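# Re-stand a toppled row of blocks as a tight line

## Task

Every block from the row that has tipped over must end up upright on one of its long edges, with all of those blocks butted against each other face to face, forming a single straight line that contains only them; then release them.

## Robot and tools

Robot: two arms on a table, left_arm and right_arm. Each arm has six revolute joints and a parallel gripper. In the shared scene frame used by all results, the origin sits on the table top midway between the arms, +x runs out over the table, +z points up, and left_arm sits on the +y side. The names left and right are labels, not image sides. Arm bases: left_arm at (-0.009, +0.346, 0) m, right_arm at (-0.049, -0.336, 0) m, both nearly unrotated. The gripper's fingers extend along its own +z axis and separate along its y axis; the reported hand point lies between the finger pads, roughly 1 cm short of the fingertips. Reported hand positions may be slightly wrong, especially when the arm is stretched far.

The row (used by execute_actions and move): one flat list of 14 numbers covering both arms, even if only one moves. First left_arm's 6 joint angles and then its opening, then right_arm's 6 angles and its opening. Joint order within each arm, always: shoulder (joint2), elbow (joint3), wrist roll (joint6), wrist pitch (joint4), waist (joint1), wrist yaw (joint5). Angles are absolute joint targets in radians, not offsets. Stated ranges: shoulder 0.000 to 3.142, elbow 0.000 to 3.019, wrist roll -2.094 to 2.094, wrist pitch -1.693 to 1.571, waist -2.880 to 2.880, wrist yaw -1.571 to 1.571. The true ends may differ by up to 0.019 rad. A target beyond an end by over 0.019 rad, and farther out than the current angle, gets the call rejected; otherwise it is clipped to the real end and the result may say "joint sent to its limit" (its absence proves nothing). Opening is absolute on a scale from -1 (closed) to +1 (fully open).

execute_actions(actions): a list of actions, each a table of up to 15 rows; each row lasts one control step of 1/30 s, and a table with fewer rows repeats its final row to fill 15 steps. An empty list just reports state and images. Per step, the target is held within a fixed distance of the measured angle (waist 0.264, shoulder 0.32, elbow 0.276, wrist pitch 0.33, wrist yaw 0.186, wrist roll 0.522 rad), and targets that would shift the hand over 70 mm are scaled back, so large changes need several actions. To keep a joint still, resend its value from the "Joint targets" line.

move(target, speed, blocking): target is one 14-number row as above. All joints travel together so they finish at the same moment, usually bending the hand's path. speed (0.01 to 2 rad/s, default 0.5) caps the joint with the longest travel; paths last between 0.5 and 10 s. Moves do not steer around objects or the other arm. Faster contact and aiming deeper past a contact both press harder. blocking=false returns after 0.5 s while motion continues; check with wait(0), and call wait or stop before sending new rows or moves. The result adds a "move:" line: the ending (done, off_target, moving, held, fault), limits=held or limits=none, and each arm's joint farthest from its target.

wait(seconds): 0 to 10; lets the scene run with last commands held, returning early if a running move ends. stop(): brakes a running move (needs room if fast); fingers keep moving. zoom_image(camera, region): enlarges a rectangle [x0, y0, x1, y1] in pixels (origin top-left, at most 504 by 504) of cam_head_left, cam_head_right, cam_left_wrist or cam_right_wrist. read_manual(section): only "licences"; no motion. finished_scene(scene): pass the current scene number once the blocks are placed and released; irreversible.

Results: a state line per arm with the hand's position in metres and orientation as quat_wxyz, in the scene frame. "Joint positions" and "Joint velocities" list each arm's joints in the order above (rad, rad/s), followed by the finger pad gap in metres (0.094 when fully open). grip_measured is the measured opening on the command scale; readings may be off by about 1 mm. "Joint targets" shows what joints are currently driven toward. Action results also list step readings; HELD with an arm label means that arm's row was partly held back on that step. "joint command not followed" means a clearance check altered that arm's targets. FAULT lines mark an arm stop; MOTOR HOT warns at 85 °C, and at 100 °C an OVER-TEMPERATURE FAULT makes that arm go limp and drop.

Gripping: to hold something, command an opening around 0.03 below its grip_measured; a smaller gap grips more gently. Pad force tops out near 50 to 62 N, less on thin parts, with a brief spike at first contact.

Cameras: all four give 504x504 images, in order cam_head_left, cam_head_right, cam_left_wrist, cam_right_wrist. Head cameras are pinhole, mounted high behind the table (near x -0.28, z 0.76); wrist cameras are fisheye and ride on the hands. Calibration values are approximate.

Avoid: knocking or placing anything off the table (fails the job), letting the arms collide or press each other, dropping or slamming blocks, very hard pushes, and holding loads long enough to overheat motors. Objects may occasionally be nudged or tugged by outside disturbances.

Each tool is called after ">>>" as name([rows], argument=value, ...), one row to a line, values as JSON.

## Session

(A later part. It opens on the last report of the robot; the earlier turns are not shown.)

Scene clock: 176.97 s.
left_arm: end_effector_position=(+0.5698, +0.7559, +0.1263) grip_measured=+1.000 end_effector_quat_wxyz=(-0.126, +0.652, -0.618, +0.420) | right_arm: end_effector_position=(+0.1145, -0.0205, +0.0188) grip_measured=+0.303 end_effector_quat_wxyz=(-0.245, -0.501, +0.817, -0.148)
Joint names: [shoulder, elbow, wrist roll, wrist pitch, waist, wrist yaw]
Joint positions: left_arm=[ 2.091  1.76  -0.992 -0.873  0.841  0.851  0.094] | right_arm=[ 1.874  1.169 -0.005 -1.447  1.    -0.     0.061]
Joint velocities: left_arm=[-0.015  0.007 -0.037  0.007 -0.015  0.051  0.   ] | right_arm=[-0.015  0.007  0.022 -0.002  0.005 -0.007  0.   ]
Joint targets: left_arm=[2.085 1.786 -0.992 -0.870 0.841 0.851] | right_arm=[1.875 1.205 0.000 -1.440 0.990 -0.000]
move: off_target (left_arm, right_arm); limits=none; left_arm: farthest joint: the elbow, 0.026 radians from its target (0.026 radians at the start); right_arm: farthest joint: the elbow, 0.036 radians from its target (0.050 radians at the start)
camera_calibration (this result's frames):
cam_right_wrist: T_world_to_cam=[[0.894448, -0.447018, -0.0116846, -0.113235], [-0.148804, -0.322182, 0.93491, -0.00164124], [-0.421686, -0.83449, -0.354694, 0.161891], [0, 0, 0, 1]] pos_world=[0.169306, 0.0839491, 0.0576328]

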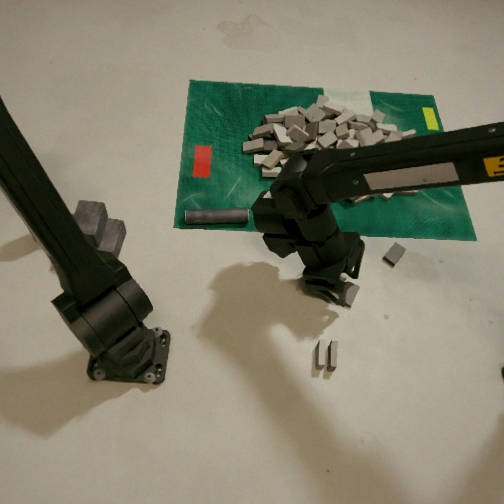

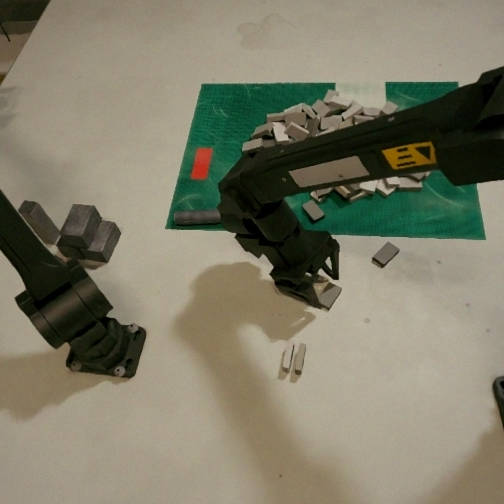

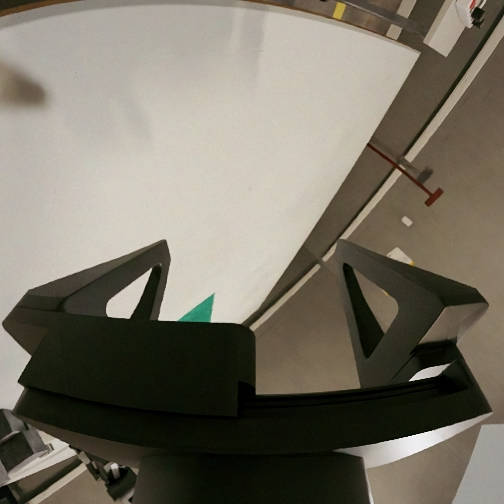

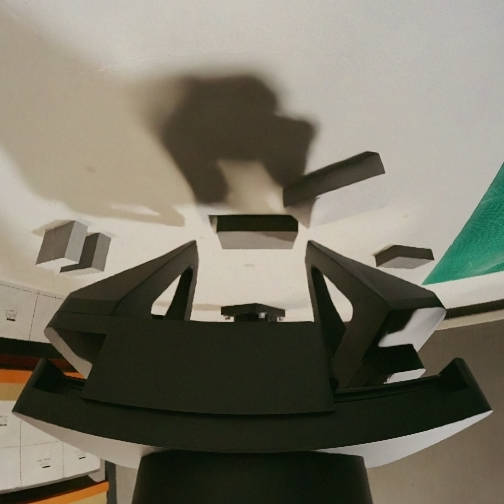

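>>> move(target=[2.085,1.786,-0.992,-0.87,0.841,0.851,1,1.92,1.205,0,-1.447,0.98,0,0.3], speed=0.12)

>>> execute_actions([
  [[2.085,1.786,-0.992,-0.87,0.841,0.851,1,1.92,1.205,0,-1.447,0.98,0,0.05]],
  [[2.085,1.786,-0.992,-0.87,0.841,0.851,1,1.92,1.205,0,-1.447,0.98,0,-0.105]],
  [[2.085,1.786,-0.992,-0.87,0.841,0.851,1,1.92,1.205,0,-1.447,0.98,0,-0.105]],
])

Scene clock: 178.90 s.
left_arm: end_effector_position=(+0.5698, +0.7559, +0.1263) grip_measured=+1.000 end_effector_quat_wxyz=(-0.126, +0.652, -0.618, +0.420) | right_arm: end_effector_position=(+0.1157, -0.0248, +0.0096) grip_measured=+0.303 end_effector_quat_wxyz=(-0.257, -0.495, +0.816, -0.154)
Joint names: [shoulder, elbow, wrist roll, wrist pitch, waist, wrist yaw]
Joint positions: left_arm=[ 2.091  1.76  -0.992 -0.873  0.841  0.851  0.094] | right_arm=[ 1.901  1.169 -0.005 -1.447  0.992 -0.     0.061]
Joint velocities: left_arm=[-0.005 -0.012 -0.007 -0.012 -0.005 -0.007  0.   ] | right_arm=[-0.015  0.007  0.037  0.002 -0.005 -0.022 -0.002]
Joint targets: left_arm=[2.085 1.786 -0.992 -0.870 0.841 0.851] | right_arm=[1.920 1.205 0.000 -1.447 0.980 0.000]
move: off_target (left_arm, right_arm); limits=none; left_arm: farthest joint: the elbow, 0.026 radians from its target (0.026 radians at the start); right_arm: farthest joint: the elbow, 0.036 radians from its target (0.036 radians at the start)
camera_calibration (this result's frames):
cam_right_wrist: T_world_to_cam=[[0.890512, -0.454801, -0.0120381, -0.115992], [-0.139309, -0.297767, 0.944419, 0.00522138], [-0.433108, -0.839339, -0.328523, 0.156493], [0, 0, 0, 1]] pos_world=[0.171798, 0.0801517, 0.045084]

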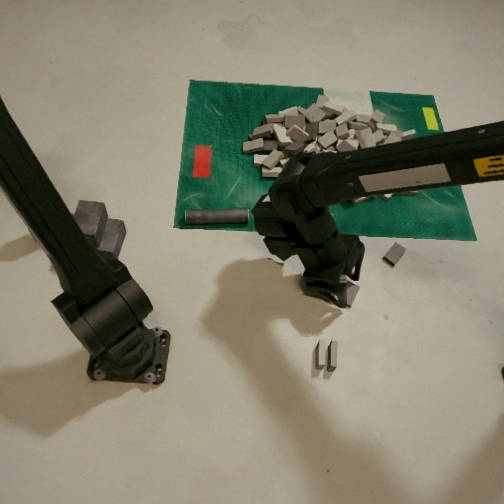

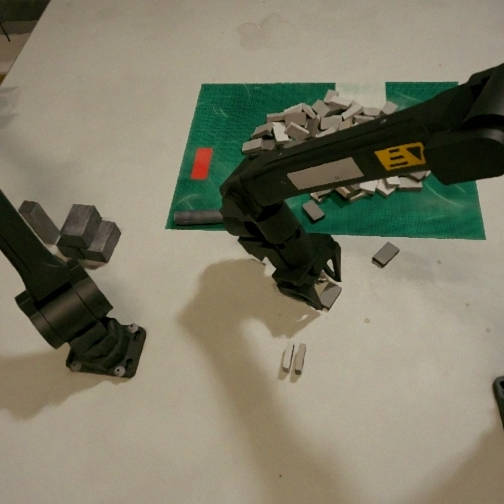

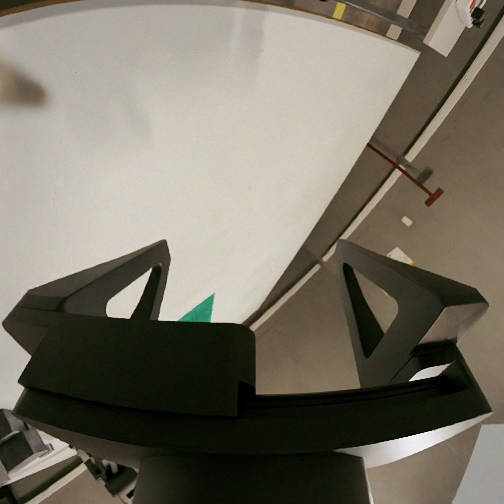

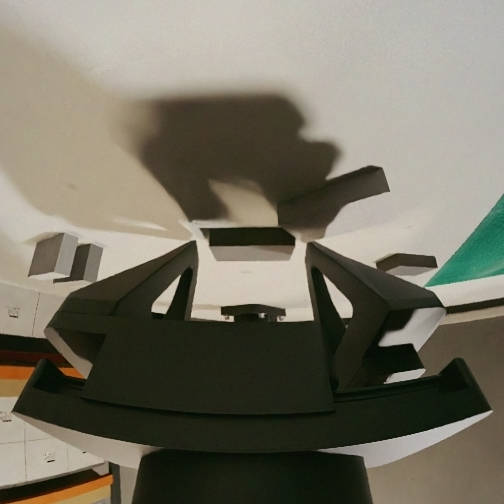

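Scene clock: 180.40 s.
left_arm: end_effector_position=(+0.5698, +0.7559, +0.1263) grip_measured=+1.000 end_effector_quat_wxyz=(-0.126, +0.652, -0.618, +0.420) | right_arm: end_effector_position=(+0.1157, -0.0248, +0.0096) grip_measured=-0.081 end_effector_quat_wxyz=(-0.257, -0.495, +0.816, -0.154)
Joint names: [shoulder, elbow, wrist roll, wrist pitch, waist, wrist yaw]
Joint positions: left_arm=[ 2.091  1.76  -0.992 -0.873  0.841  0.851  0.094] | right_arm=[ 1.901  1.169 -0.005 -1.447  0.992 -0.     0.043]
Joint velocities: left_arm=[ 0.015 -0.002  0.022  0.017 -0.005  0.022  0.   ] | right_arm=[-0.015  0.007  0.037 -0.002 -0.005 -0.022  0.   ]
Joint targets: left_arm=[2.085 1.786 -0.992 -0.870 0.841 0.851] | right_arm=[1.920 1.205 -0.000 -1.447 0.980 -0.000]
Step readings (joint positions; steps 1 to 15: 1st action; 16 to 30: 2nd action; 31 to 45: 3rd action):
0: left_arm=[2.091 1.760 -0.992 -0.873 0.841 0.851] | right_arm=[1.901 1.169 -0.005 -1.447 0.992 -0.000]
1: left_arm=[2.091 1.760 -0.992 -0.873 0.841 0.851] | right_arm=[1.901 1.169 -0.005 -1.447 0.992 -0.000]
2: left_arm=[2.091 1.760 -0.992 -0.873 0.841 0.851] | right_arm=[1.901 1.169 -0.005 -1.447 0.992 -0.000]
4: left_arm=[2.091 1.760 -0.992 -0.873 0.841 0.851] | right_arm=[1.901 1.169 -0.005 -1.447 0.992 -0.000]
8: left_arm=[2.091 1.760 -0.992 -0.873 0.841 0.851] | right_arm=[1.901 1.169 -0.005 -1.447 0.992 -0.000]
15: left_arm=[2.091 1.760 -0.992 -0.873 0.841 0.851] | right_arm=[1.901 1.169 -0.005 -1.447 0.992 -0.000]
16: left_arm=[2.091 1.760 -0.992 -0.873 0.841 0.851] | right_arm=[1.901 1.169 -0.005 -1.447 0.992 -0.000]
17: left_arm=[2.091 1.760 -0.992 -0.873 0.841 0.851] | right_arm=[1.901 1.169 -0.005 -1.447 0.992 -0.000]
19: left_arm=[2.091 1.760 -0.992 -0.873 0.841 0.851] | right_arm=[1.901 1.169 -0.005 -1.447 0.992 -0.000]
23: left_arm=[2.091 1.760 -0.992 -0.873 0.841 0.851] | right_arm=[1.901 1.169 -0.005 -1.447 0.992 -0.000]
30: left_arm=[2.091 1.760 -0.992 -0.873 0.841 0.851] | right_arm=[1.901 1.169 -0.005 -1.447 0.992 -0.000]
31: left_arm=[2.091 1.760 -0.992 -0.873 0.841 0.851] | right_arm=[1.901 1.169 -0.005 -1.447 0.992 -0.000]
32: left_arm=[2.091 1.760 -0.992 -0.873 0.841 0.851] | right_arm=[1.901 1.169 -0.005 -1.447 0.992 -0.000]
34: left_arm=[2.091 1.760 -0.992 -0.873 0.841 0.851] | right_arm=[1.901 1.169 -0.005 -1.447 0.992 -0.000]
38: left_arm=[2.091 1.760 -0.992 -0.873 0.841 0.851] | right_arm=[1.901 1.169 -0.005 -1.447 0.992 -0.000]
45: Joint positions above
camera_calibration (this result's frames):
cam_right_wrist: T_world_to_cam=[[0.890512, -0.454801, -0.0120381, -0.115992], [-0.139309, -0.297767, 0.944419, 0.00522138], [-0.433108, -0.839339, -0.328523, 0.156493], [0, 0, 0, 1]] pos_world=[0.171798, 0.0801517, 0.045084]

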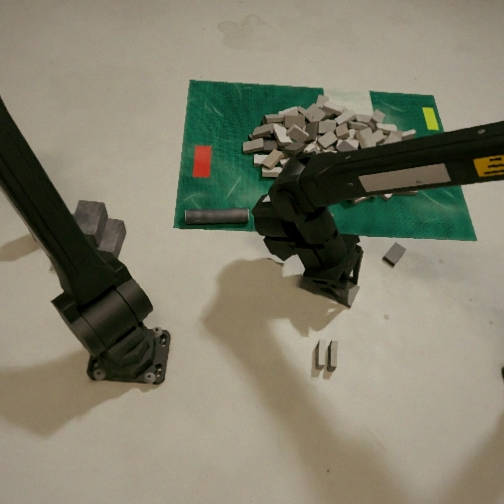

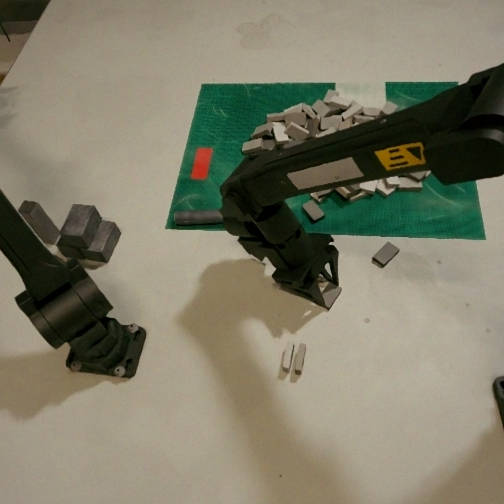

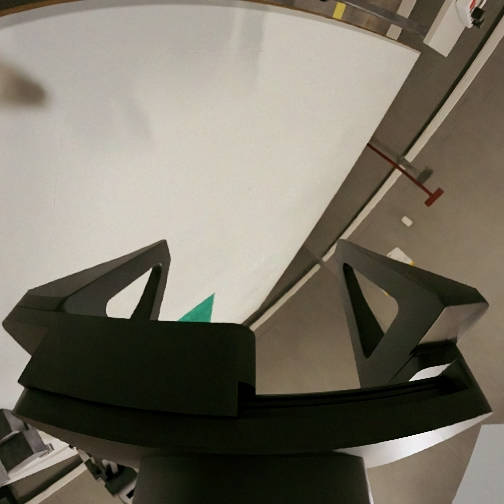

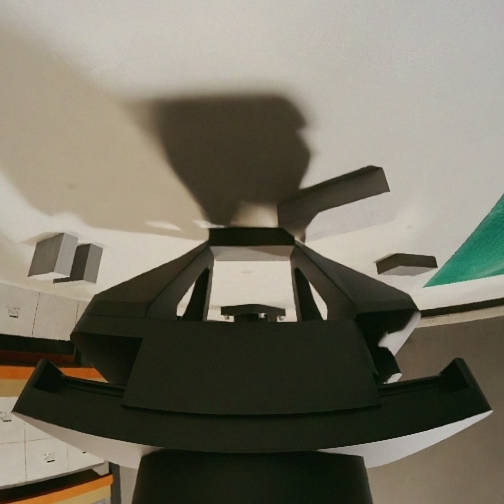

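>>> move(target=[2.085,1.786,-0.992,-0.87,0.841,0.851,1,1.35,1.1,0,-1.4,0.98,0,-0.115], speed=0.6)

>>> move(target=[2.085,1.786,-0.992,-0.87,0.841,0.851,1,1.05,0.14,0,0.33,1.362,0,-0.115], speed=0.9)

>>> move(target=[2.085,1.786,-0.992,-0.87,0.841,0.851,1,1.27,0.11,0,0.56,1.362,0,-0.115], speed=0.2)

>>> zoom_image(camera="cam_head_left", region=[280,300,400,400])

Scene clock: 184.10 s.
left_arm: end_effector_position=(+0.5698, +0.7559, +0.1263) grip_measured=+1.000 end_effector_quat_wxyz=(-0.126, +0.652, -0.618, +0.420) | right_arm: end_effector_position=(+0.1159, -0.0243, +0.1793) grip_measured=-0.081 end_effector_quat_wxyz=(-0.033, -0.519, +0.854, -0.020)
Joint names: [shoulder, elbow, wrist roll, wrist pitch, waist, wrist yaw]
Joint positions: left_arm=[ 2.091  1.76  -0.992 -0.873  0.841  0.851  0.094] | right_arm=[ 1.338  1.1   -0.005 -1.409  0.992 -0.     0.043]
Joint velocities: left_arm=[-0.005 -0.002 -0.081  0.012 -0.005 -0.022  0.   ] | right_arm=[ 0.005 -0.002 -0.022  0.002 -0.005 -0.037  0.001]
Joint targets: left_arm=[2.085 1.786 -0.992 -0.870 0.841 0.851] | right_arm=[1.350 1.100 0.000 -1.400 0.980 0.000]
move: off_target (left_arm); limits=none; left_arm: farthest joint: the elbow, 0.026 radians from its target (0.026 radians at the start); right_arm: farthest joint: the waist, 0.012 radians from its target (0.012 radians at the start)
camera_calibration (this result's frames):
cam_right_wrist: T_world_to_cam=[[0.89255, -0.450931, -0.00402388, -0.115535], [-0.341317, -0.681364, 0.647492, -0.087572], [-0.294716, -0.576546, -0.762061, 0.280847], [0, 0, 0, 1]] pos_world=[0.156001, 0.0501546, 0.27026]

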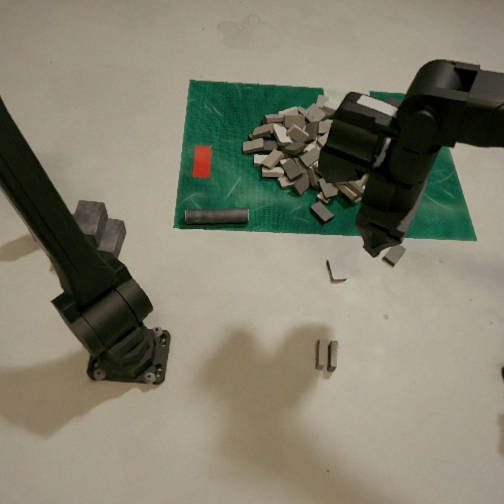

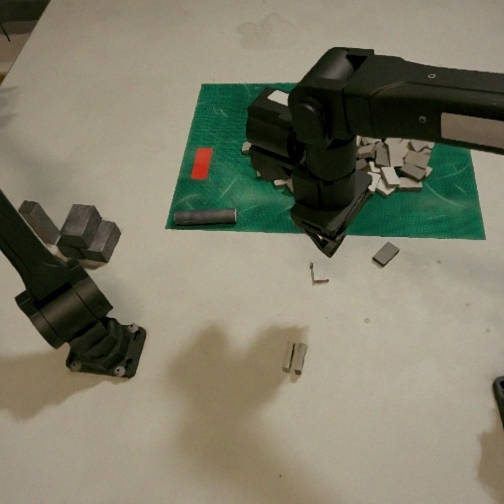

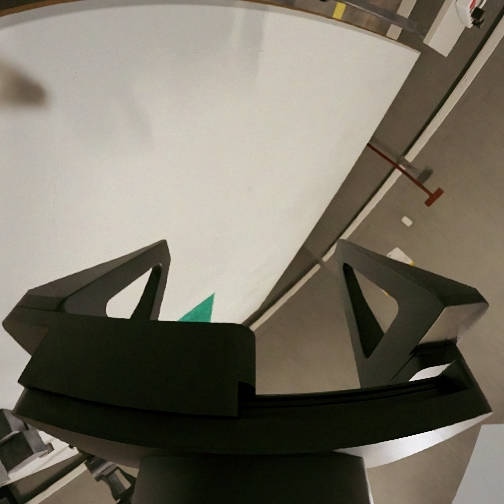

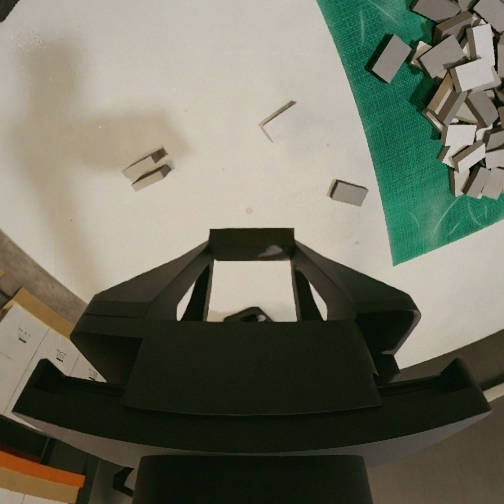

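Scene clock: 186.63 s.
left_arm: end_effector_position=(+0.5698, +0.7559, +0.1263) grip_measured=+1.000 end_effector_quat_wxyz=(-0.126, +0.652, -0.618, +0.420) | right_arm: end_effector_position=(-0.0075, -0.0129, +0.0461) grip_measured=-0.081 end_effector_quat_wxyz=(+0.345, -0.589, +0.665, +0.302)
Joint names: [shoulder, elbow, wrist roll, wrist pitch, waist, wrist yaw]
Joint positions: left_arm=[ 2.091  1.76  -0.992 -0.873  0.841  0.851  0.094] | right_arm=[ 1.062  0.134 -0.005  0.309  1.35  -0.     0.043]
Joint velocities: left_arm=[-0.015  0.002 -0.037 -0.007 -0.005 -0.051  0.   ] | right_arm=[-0.015 -0.007  0.007  0.007 -0.005  0.066  0.001]
Joint targets: left_arm=[2.085 1.786 -0.992 -0.870 0.841 0.851] | right_arm=[1.050 0.140 -0.000 0.330 1.362 -0.000]
move: off_target (left_arm, right_arm); limits=none; left_arm: farthest joint: the elbow, 0.026 radians from its target (0.026 radians at the start); right_arm: farthest joint: the wrist pitch, 0.021 radians from its target (1.739 radians at the start)
camera_calibration (this result's frames):
cam_right_wrist: T_world_to_cam=[[0.993436, -0.113715, 0.0124127, 0.0035452], [-0.103823, -0.941891, -0.319471, 0.00738061], [0.0480201, 0.316085, -0.947515, 0.172141], [0, 0, 0, 1]] pos_world=[-0.0110219, -0.0470563, 0.16542]

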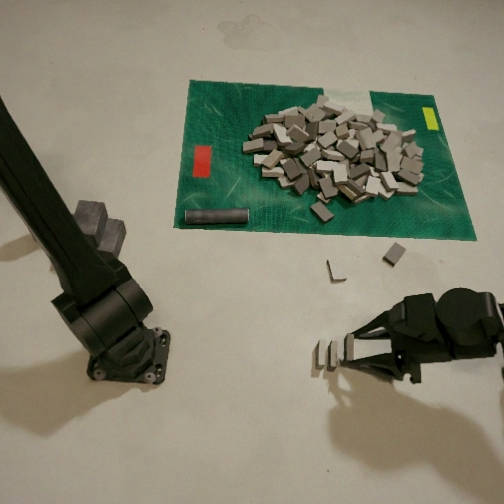

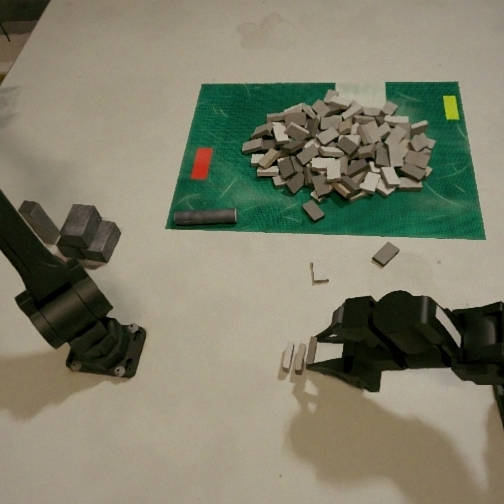

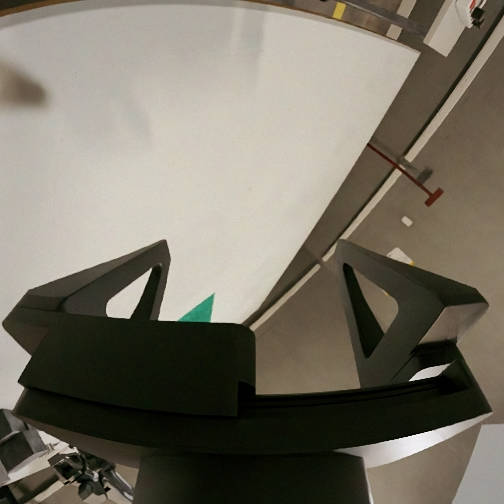

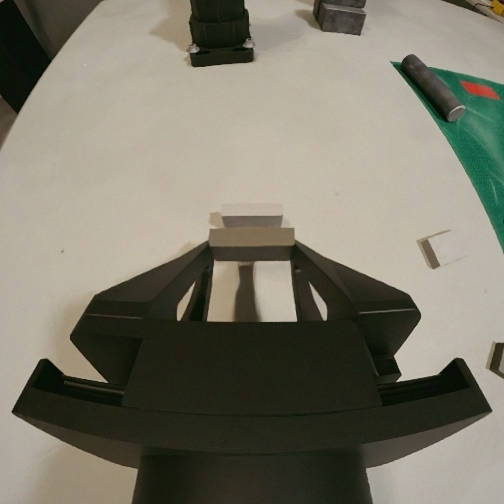

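Scene clock: 188.30 s.
left_arm: end_effector_position=(+0.5698, +0.7559, +0.1263) grip_measured=+1.000 end_effector_quat_wxyz=(-0.126, +0.652, -0.618, +0.420) | right_arm: end_effector_position=(-0.0072, -0.0108, +0.0214) grip_measured=-0.081 end_effector_quat_wxyz=(+0.346, -0.589, +0.664, +0.304)
Joint names: [shoulder, elbow, wrist roll, wrist pitch, waist, wrist yaw]
Joint positions: left_arm=[ 2.091  1.76  -0.992 -0.873  0.841  0.851  0.094] | right_arm=[ 1.263  0.111 -0.005  0.539  1.35  -0.     0.043]
Joint velocities: left_arm=[-0.005  0.007 -0.051 -0.002 -0.015  0.022  0.   ] | right_arm=[-0.005 -0.007  0.066 -0.017 -0.015 -0.037  0.   ]
Joint targets: left_arm=[2.085 1.786 -0.992 -0.870 0.841 0.851] | right_arm=[1.270 0.110 0.000 0.560 1.362 -0.000]
move: off_target (left_arm, right_arm); limits=none; left_arm: farthest joint: the elbow, 0.026 radians from its target (0.026 radians at the start); right_arm: farthest joint: the wrist pitch, 0.021 radians from its target (0.251 radians at the start)
camera_calibration (this result's frames):
cam_right_wrist: T_world_to_cam=[[0.993428, -0.113776, 0.0124729, 0.00382571], [-0.103622, -0.940308, -0.324166, 0.00152105], [0.0486107, 0.320743, -0.945918, 0.148055], [0, 0, 0, 1]] pos_world=[-0.01084, -0.0456221, 0.140493]

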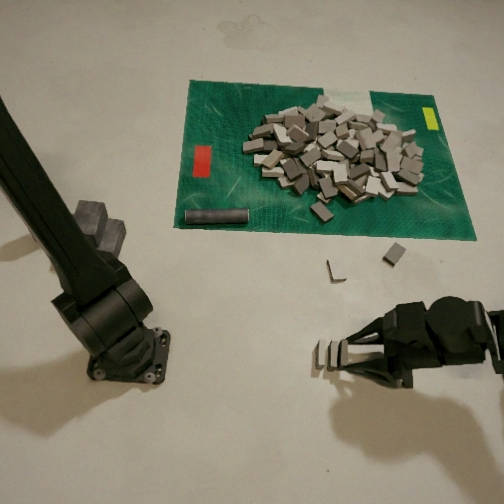

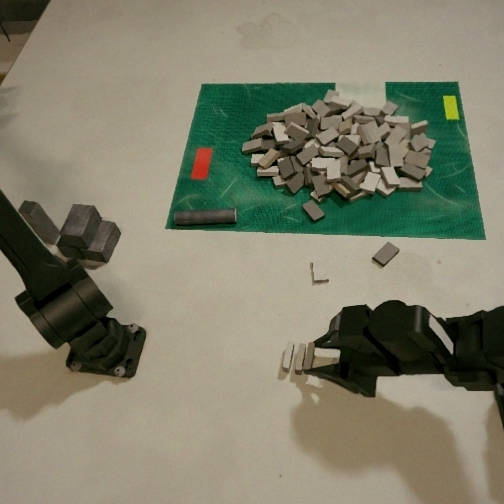

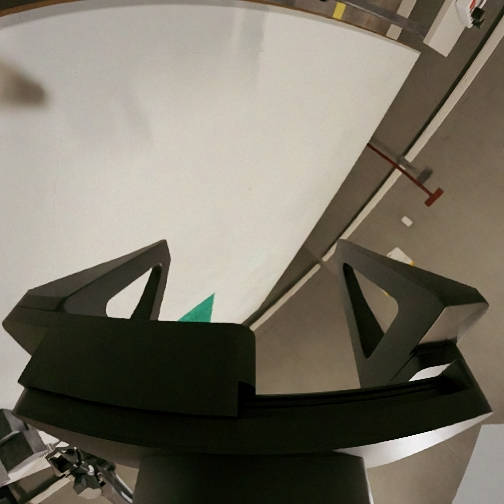

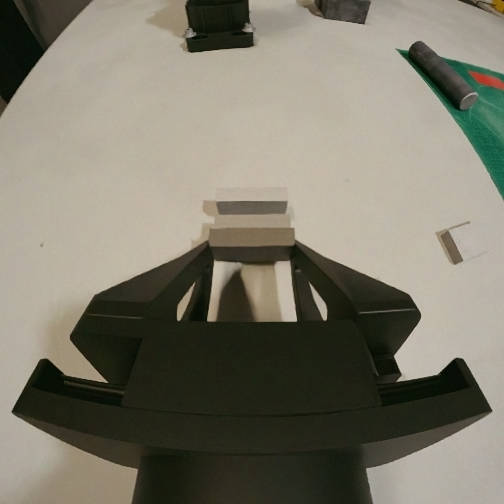

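Region (280, 300, 400, 400) of cam_head_left's 504x504 image, scaled by 4.200, with more detail than that image has.

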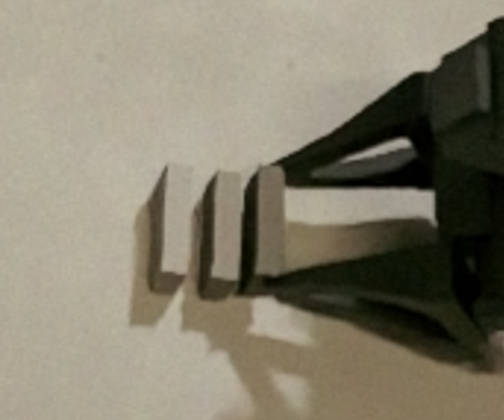

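>>> move(target=[2.085,1.786,-0.992,-0.87,0.841,0.851,1,1.335,0.102,0,0.63,1.362,0,-0.115], speed=0.1)

>>> move(target=[2.085,1.786,-0.992,-0.87,0.841,0.851,1,1.335,0.102,0,0.63,1.362,0,0.4])

>>> move(target=[2.085,1.786,-0.992,-0.87,0.841,0.851,1,0.95,0.15,0,0.4,1.362,0,0.5])

>>> move(target=[2.085,1.786,-0.992,-0.87,0.841,0.851,1,1.35,1.15,0,-1.44,0.58,0,0.5], speed=0.9)

>>> move(target=[2.085,1.786,-0.992,-0.87,0.841,0.851,1,1.82,1.15,0,-1.44,0.58,0,0.5])

Scene clock: 192.00 s.
left_arm: end_effector_position=(+0.5698, +0.7559, +0.1263) grip_measured=+1.000 end_effector_quat_wxyz=(-0.126, +0.652, -0.618, +0.420) | right_arm: end_effector_position=(-0.0073, -0.0115, +0.0138) grip_measured=-0.081 end_effector_quat_wxyz=(+0.346, -0.589, +0.664, +0.304)
Joint names: [shoulder, elbow, wrist roll, wrist pitch, waist, wrist yaw]
Joint positions: left_arm=[ 2.091  1.76  -0.992 -0.873  0.841  0.851  0.094] | right_arm=[ 1.326  0.104 -0.005  0.609  1.35  -0.     0.043]
Joint velocities: left_arm=[ 0.015 -0.007  0.007 -0.027 -0.005 -0.037  0.   ] | right_arm=[ 0.005 -0.002  0.007  0.002 -0.015  0.022 -0.001]
Joint targets: left_arm=[2.085 1.786 -0.992 -0.870 0.841 0.851] | right_arm=[1.335 0.102 -0.000 0.630 1.362 0.000]
move: off_target (left_arm, right_arm); limits=none; left_arm: farthest joint: the elbow, 0.026 radians from its target (0.026 radians at the start); right_arm: farthest joint: the wrist pitch, 0.021 radians from its target (0.091 radians at the start)
camera_calibration (this result's frames):
cam_right_wrist: T_world_to_cam=[[0.993428, -0.113776, 0.0124729, 0.00392803], [-0.103622, -0.940308, -0.324166, -0.00153537], [0.0486107, 0.320743, -0.945918, 0.141076], [0, 0, 0, 1]] pos_world=[-0.0109191, -0.0462459, 0.1329]

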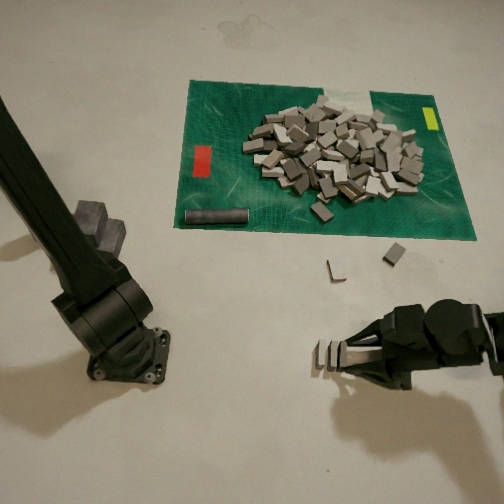

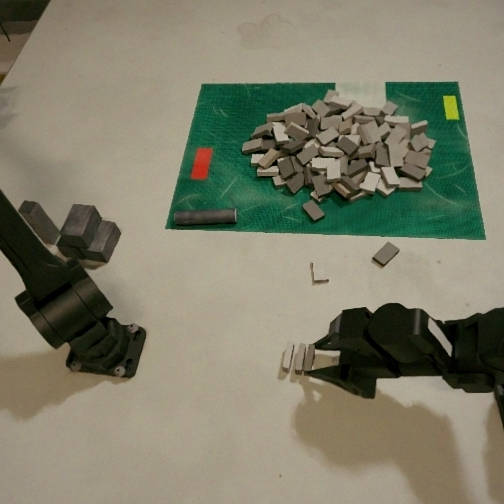

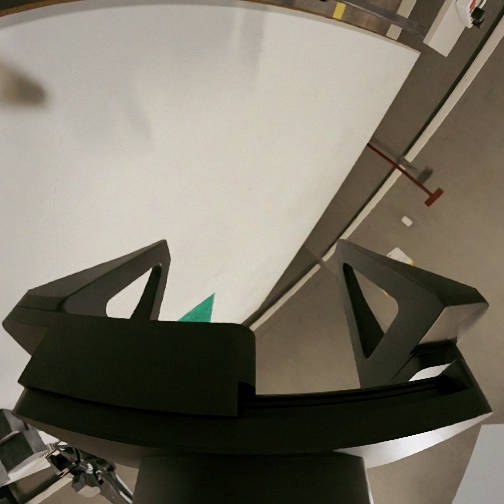

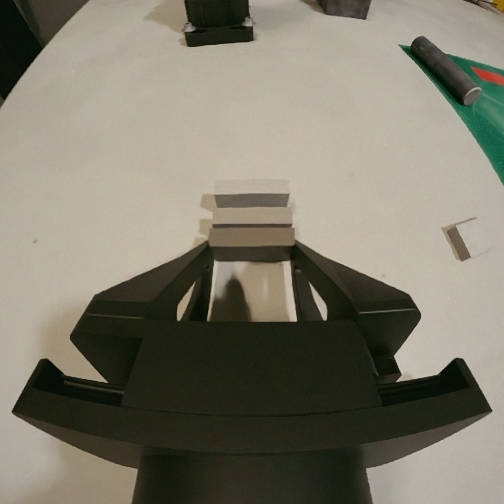

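Scene clock: 192.70 s.
left_arm: end_effector_position=(+0.5698, +0.7559, +0.1263) grip_measured=+1.000 end_effector_quat_wxyz=(-0.126, +0.652, -0.618, +0.420) | right_arm: end_effector_position=(-0.0072, -0.0108, +0.0148) grip_measured=+0.397 end_effector_quat_wxyz=(+0.348, -0.588, +0.663, +0.305)
Joint names: [shoulder, elbow, wrist roll, wrist pitch, waist, wrist yaw]
Joint positions: left_arm=[ 2.091  1.76  -0.992 -0.873  0.841  0.851  0.094] | right_arm=[ 1.326  0.104 -0.005  0.614  1.35  -0.     0.066]
Joint velocities: left_arm=[ 0.005 -0.012  0.007  0.012 -0.005 -0.066  0.   ] | right_arm=[-0.005 -0.017  0.007 -0.007  0.005 -0.037 -0.001]
Joint targets: left_arm=[2.085 1.786 -0.992 -0.870 0.841 0.851] | right_arm=[1.335 0.102 0.000 0.630 1.362 0.000]
move: off_target (left_arm); limits=none; left_arm: farthest joint: the elbow, 0.026 radians from its target (0.026 radians at the start); right_arm: farthest joint: the wrist pitch, 0.016 radians from its target (0.021 radians at the start)
camera_calibration (this result's frames):
cam_right_wrist: T_world_to_cam=[[0.99342, -0.113838, 0.0125327, 0.00390551], [-0.103419, -0.938702, -0.328852, -0.000461614], [0.0492003, 0.325392, -0.944298, 0.141824], [0, 0, 0, 1]] pos_world=[-0.0109053, -0.0461371, 0.133723]

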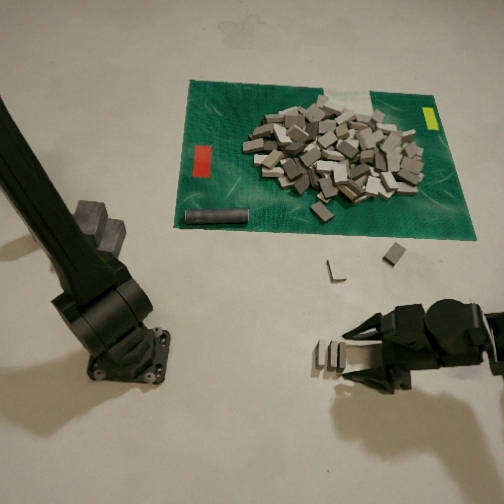

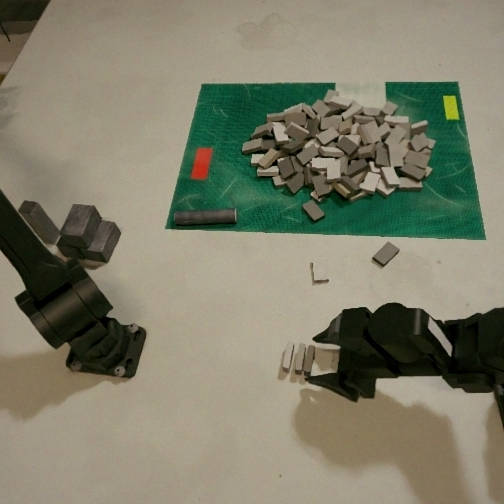

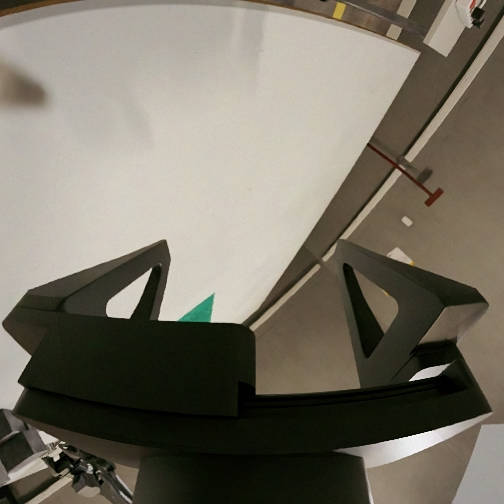

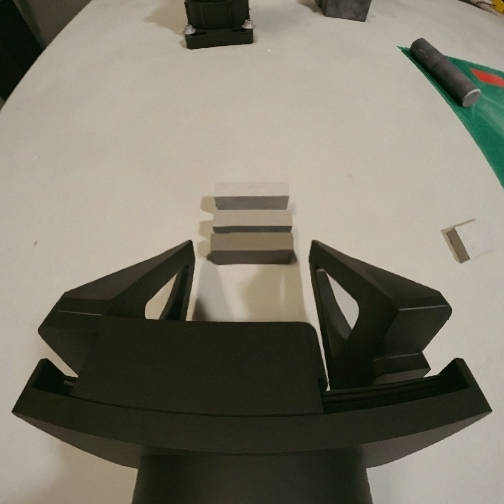

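Scene clock: 193.93 s.
left_arm: end_effector_position=(+0.5698, +0.7559, +0.1263) grip_measured=+1.000 end_effector_quat_wxyz=(-0.126, +0.652, -0.618, +0.420) | right_arm: end_effector_position=(-0.0065, -0.0053, +0.0894) grip_measured=+0.497 end_effector_quat_wxyz=(+0.405, -0.559, +0.631, +0.355)
Joint names: [shoulder, elbow, wrist roll, wrist pitch, waist, wrist yaw]
Joint positions: left_arm=[ 2.091  1.76  -0.992 -0.873  0.841  0.851  0.094] | right_arm=[ 0.949  0.106 -0.005  0.409  1.35  -0.     0.07 ]
Joint velocities: left_arm=[-0.005 -0.012 -0.037 -0.007 -0.005  0.051  0.   ] | right_arm=[-0.005 -0.007 -0.007  0.002 -0.015 -0.037 -0.   ]
Joint targets: left_arm=[2.085 1.786 -0.992 -0.870 0.841 0.851] | right_arm=[0.950 0.150 -0.000 0.400 1.362 -0.000]
move: off_target (left_arm, right_arm); limits=none; left_arm: farthest joint: the elbow, 0.026 radians from its target (0.026 radians at the start); right_arm: farthest joint: the elbow, 0.044 radians from its target (0.046 radians at the start)
camera_calibration (this result's frames):
cam_right_wrist: T_world_to_cam=[[0.993123, -0.116181, 0.0144333, 0.00272005], [-0.0944196, -0.867731, -0.487984, 0.0439287], [0.0692186, 0.483265, -0.872733, 0.205031], [0, 0, 0, 1]] pos_world=[-0.0127456, -0.0606501, 0.200335]

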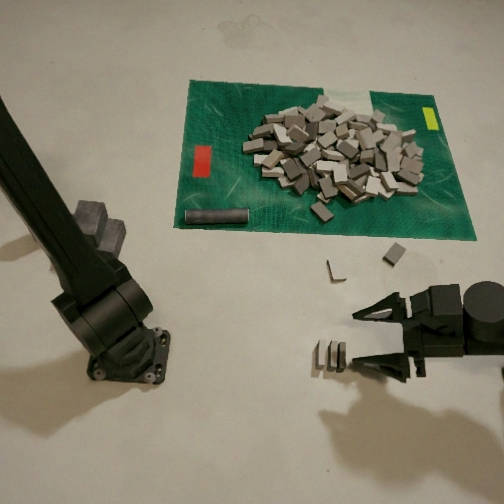

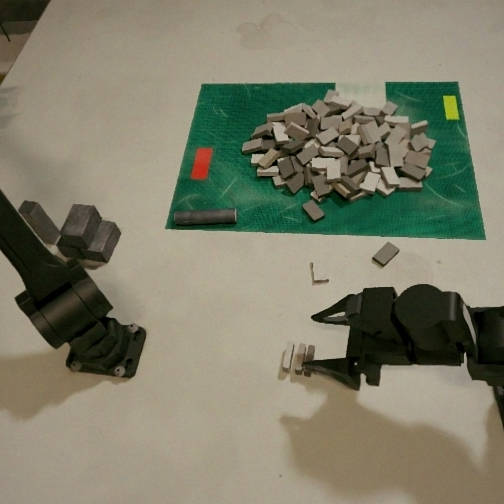

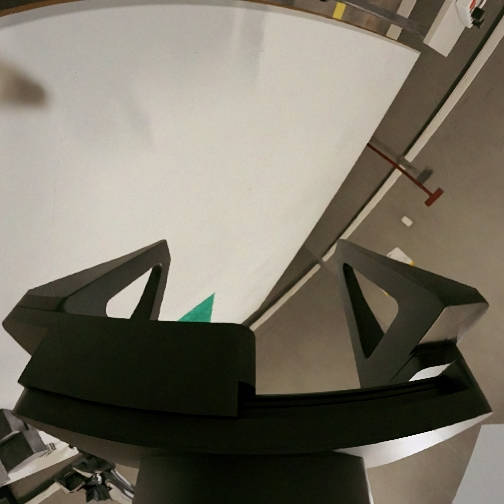

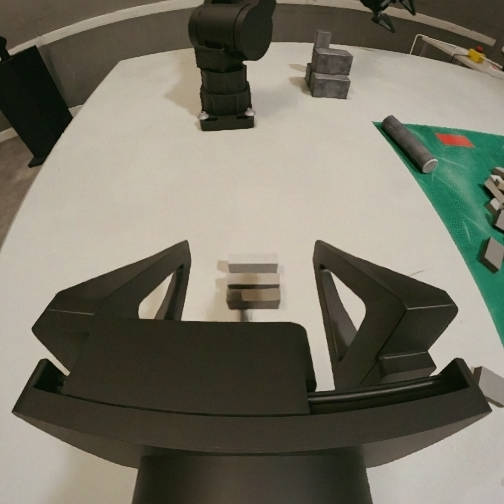

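Scene clock: 196.57 s.
left_arm: end_effector_position=(+0.5698, +0.7559, +0.1263) grip_measured=+1.000 end_effector_quat_wxyz=(-0.126, +0.652, -0.618, +0.420) | right_arm: end_effector_position=(+0.2228, -0.1173, +0.1839) grip_measured=+0.497 end_effector_quat_wxyz=(-0.041, -0.335, +0.941, -0.014)
Joint names: [shoulder, elbow, wrist roll, wrist pitch, waist, wrist yaw]
Joint positions: left_arm=[ 2.091  1.76  -0.992 -0.873  0.841  0.851  0.094] | right_arm=[ 1.332  1.106 -0.005 -1.432  0.585 -0.     0.07 ]
Joint velocities: left_arm=[-0.015  0.007 -0.037 -0.007 -0.005 -0.007  0.   ] | right_arm=[ 0.005 -0.007  0.007  0.007  0.005 -0.022  0.   ]
Joint targets: left_arm=[2.085 1.786 -0.992 -0.870 0.841 0.851] | right_arm=[1.350 1.150 -0.000 -1.440 0.580 -0.000]
move: off_target (left_arm, right_arm); limits=none; left_arm: farthest joint: the elbow, 0.026 radians from its target (0.026 radians at the start); right_arm: farthest joint: the elbow, 0.044 radians from its target (1.044 radians at the start)
camera_calibration (this result's frames):
cam_right_wrist: T_world_to_cam=[[0.641662, -0.766976, -0.00419774, -0.233988], [-0.577582, -0.486799, 0.655305, -0.0434306], [-0.504647, -0.41806, -0.755352, 0.32635], [0, 0, 0, 1]] pos_world=[0.289748, -0.0641715, 0.273987]

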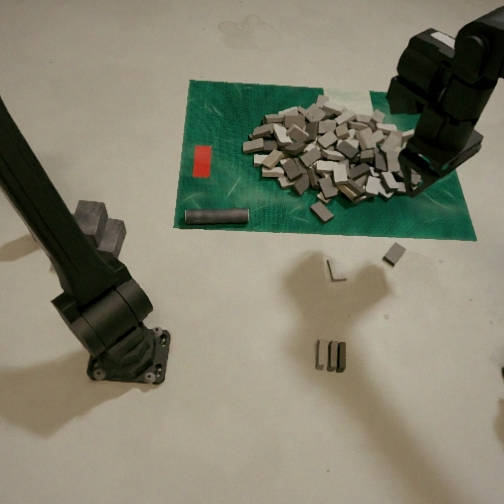

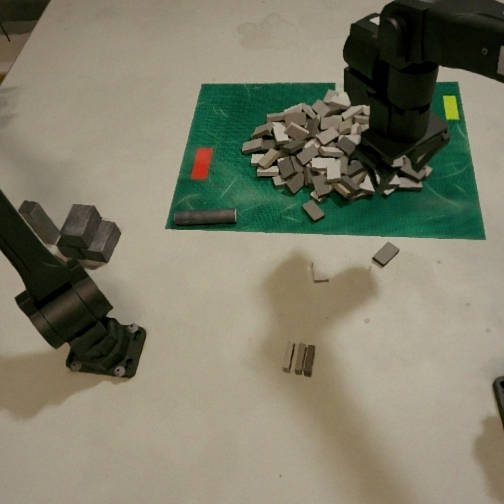

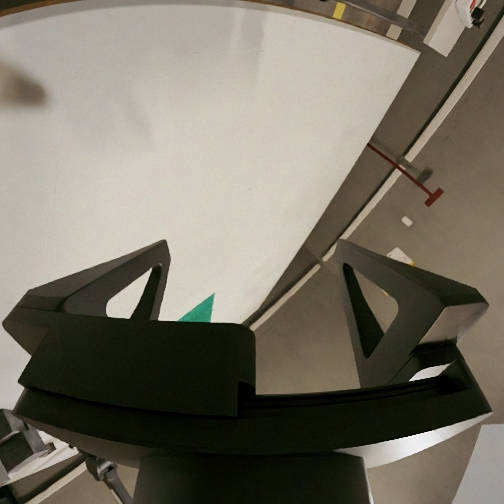

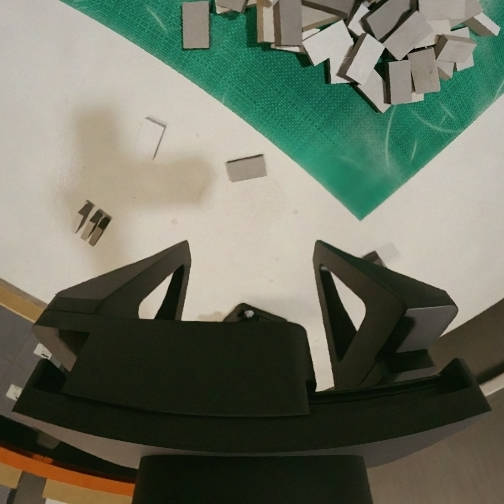

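Scene clock: 198.17 s.
left_arm: end_effector_position=(+0.5698, +0.7559, +0.1263) grip_measured=+1.000 end_effector_quat_wxyz=(-0.126, +0.652, -0.618, +0.420) | right_arm: end_effector_position=(+0.2155, -0.1232, +0.0257) grip_measured=+0.497 end_effector_quat_wxyz=(-0.264, -0.322, +0.904, -0.092)
Joint names: [shoulder, elbow, wrist roll, wrist pitch, waist, wrist yaw]
Joint positions: left_arm=[ 2.091  1.76  -0.992 -0.873  0.841  0.851  0.094] | right_arm=[ 1.82   1.114 -0.005 -1.432  0.585 -0.     0.07 ]
Joint velocities: left_arm=[-0.005 -0.002 -0.081  0.007 -0.005 -0.051  0.   ] | right_arm=[-0.005  0.007  0.051 -0.022 -0.005 -0.022  0.001]
Joint targets: left_arm=[2.085 1.786 -0.992 -0.870 0.841 0.851] | right_arm=[1.820 1.150 0.000 -1.440 0.580 -0.000]
move: off_target (left_arm, right_arm); limits=none; left_arm: farthest joint: the elbow, 0.026 radians from its target (0.026 radians at the start); right_arm: farthest joint: the elbow, 0.036 radians from its target (0.044 radians at the start)
camera_calibration (this result's frames):
cam_right_wrist: T_world_to_cam=[[0.638677, -0.769389, -0.011502, -0.233961], [-0.276229, -0.243201, 0.929812, 0.0112358], [-0.718185, -0.590673, -0.367854, 0.215522], [0, 0, 0, 1]] pos_world=[0.307314, -0.0499721, 0.0661424]

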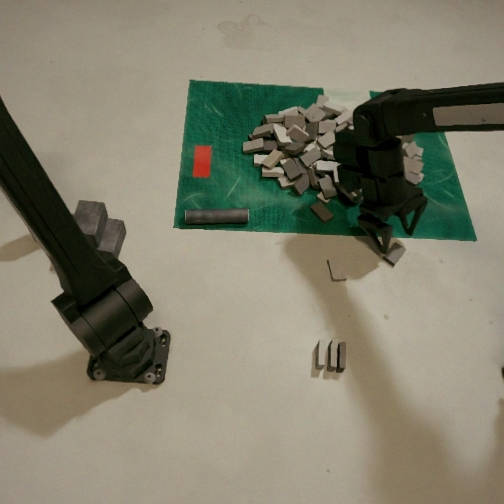

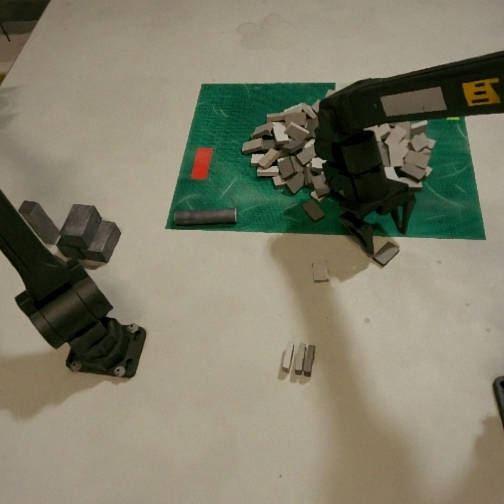

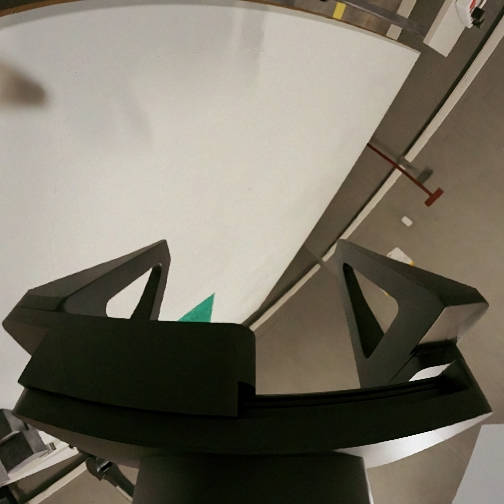

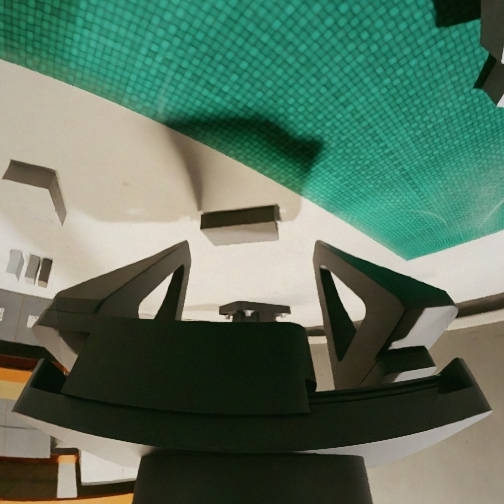

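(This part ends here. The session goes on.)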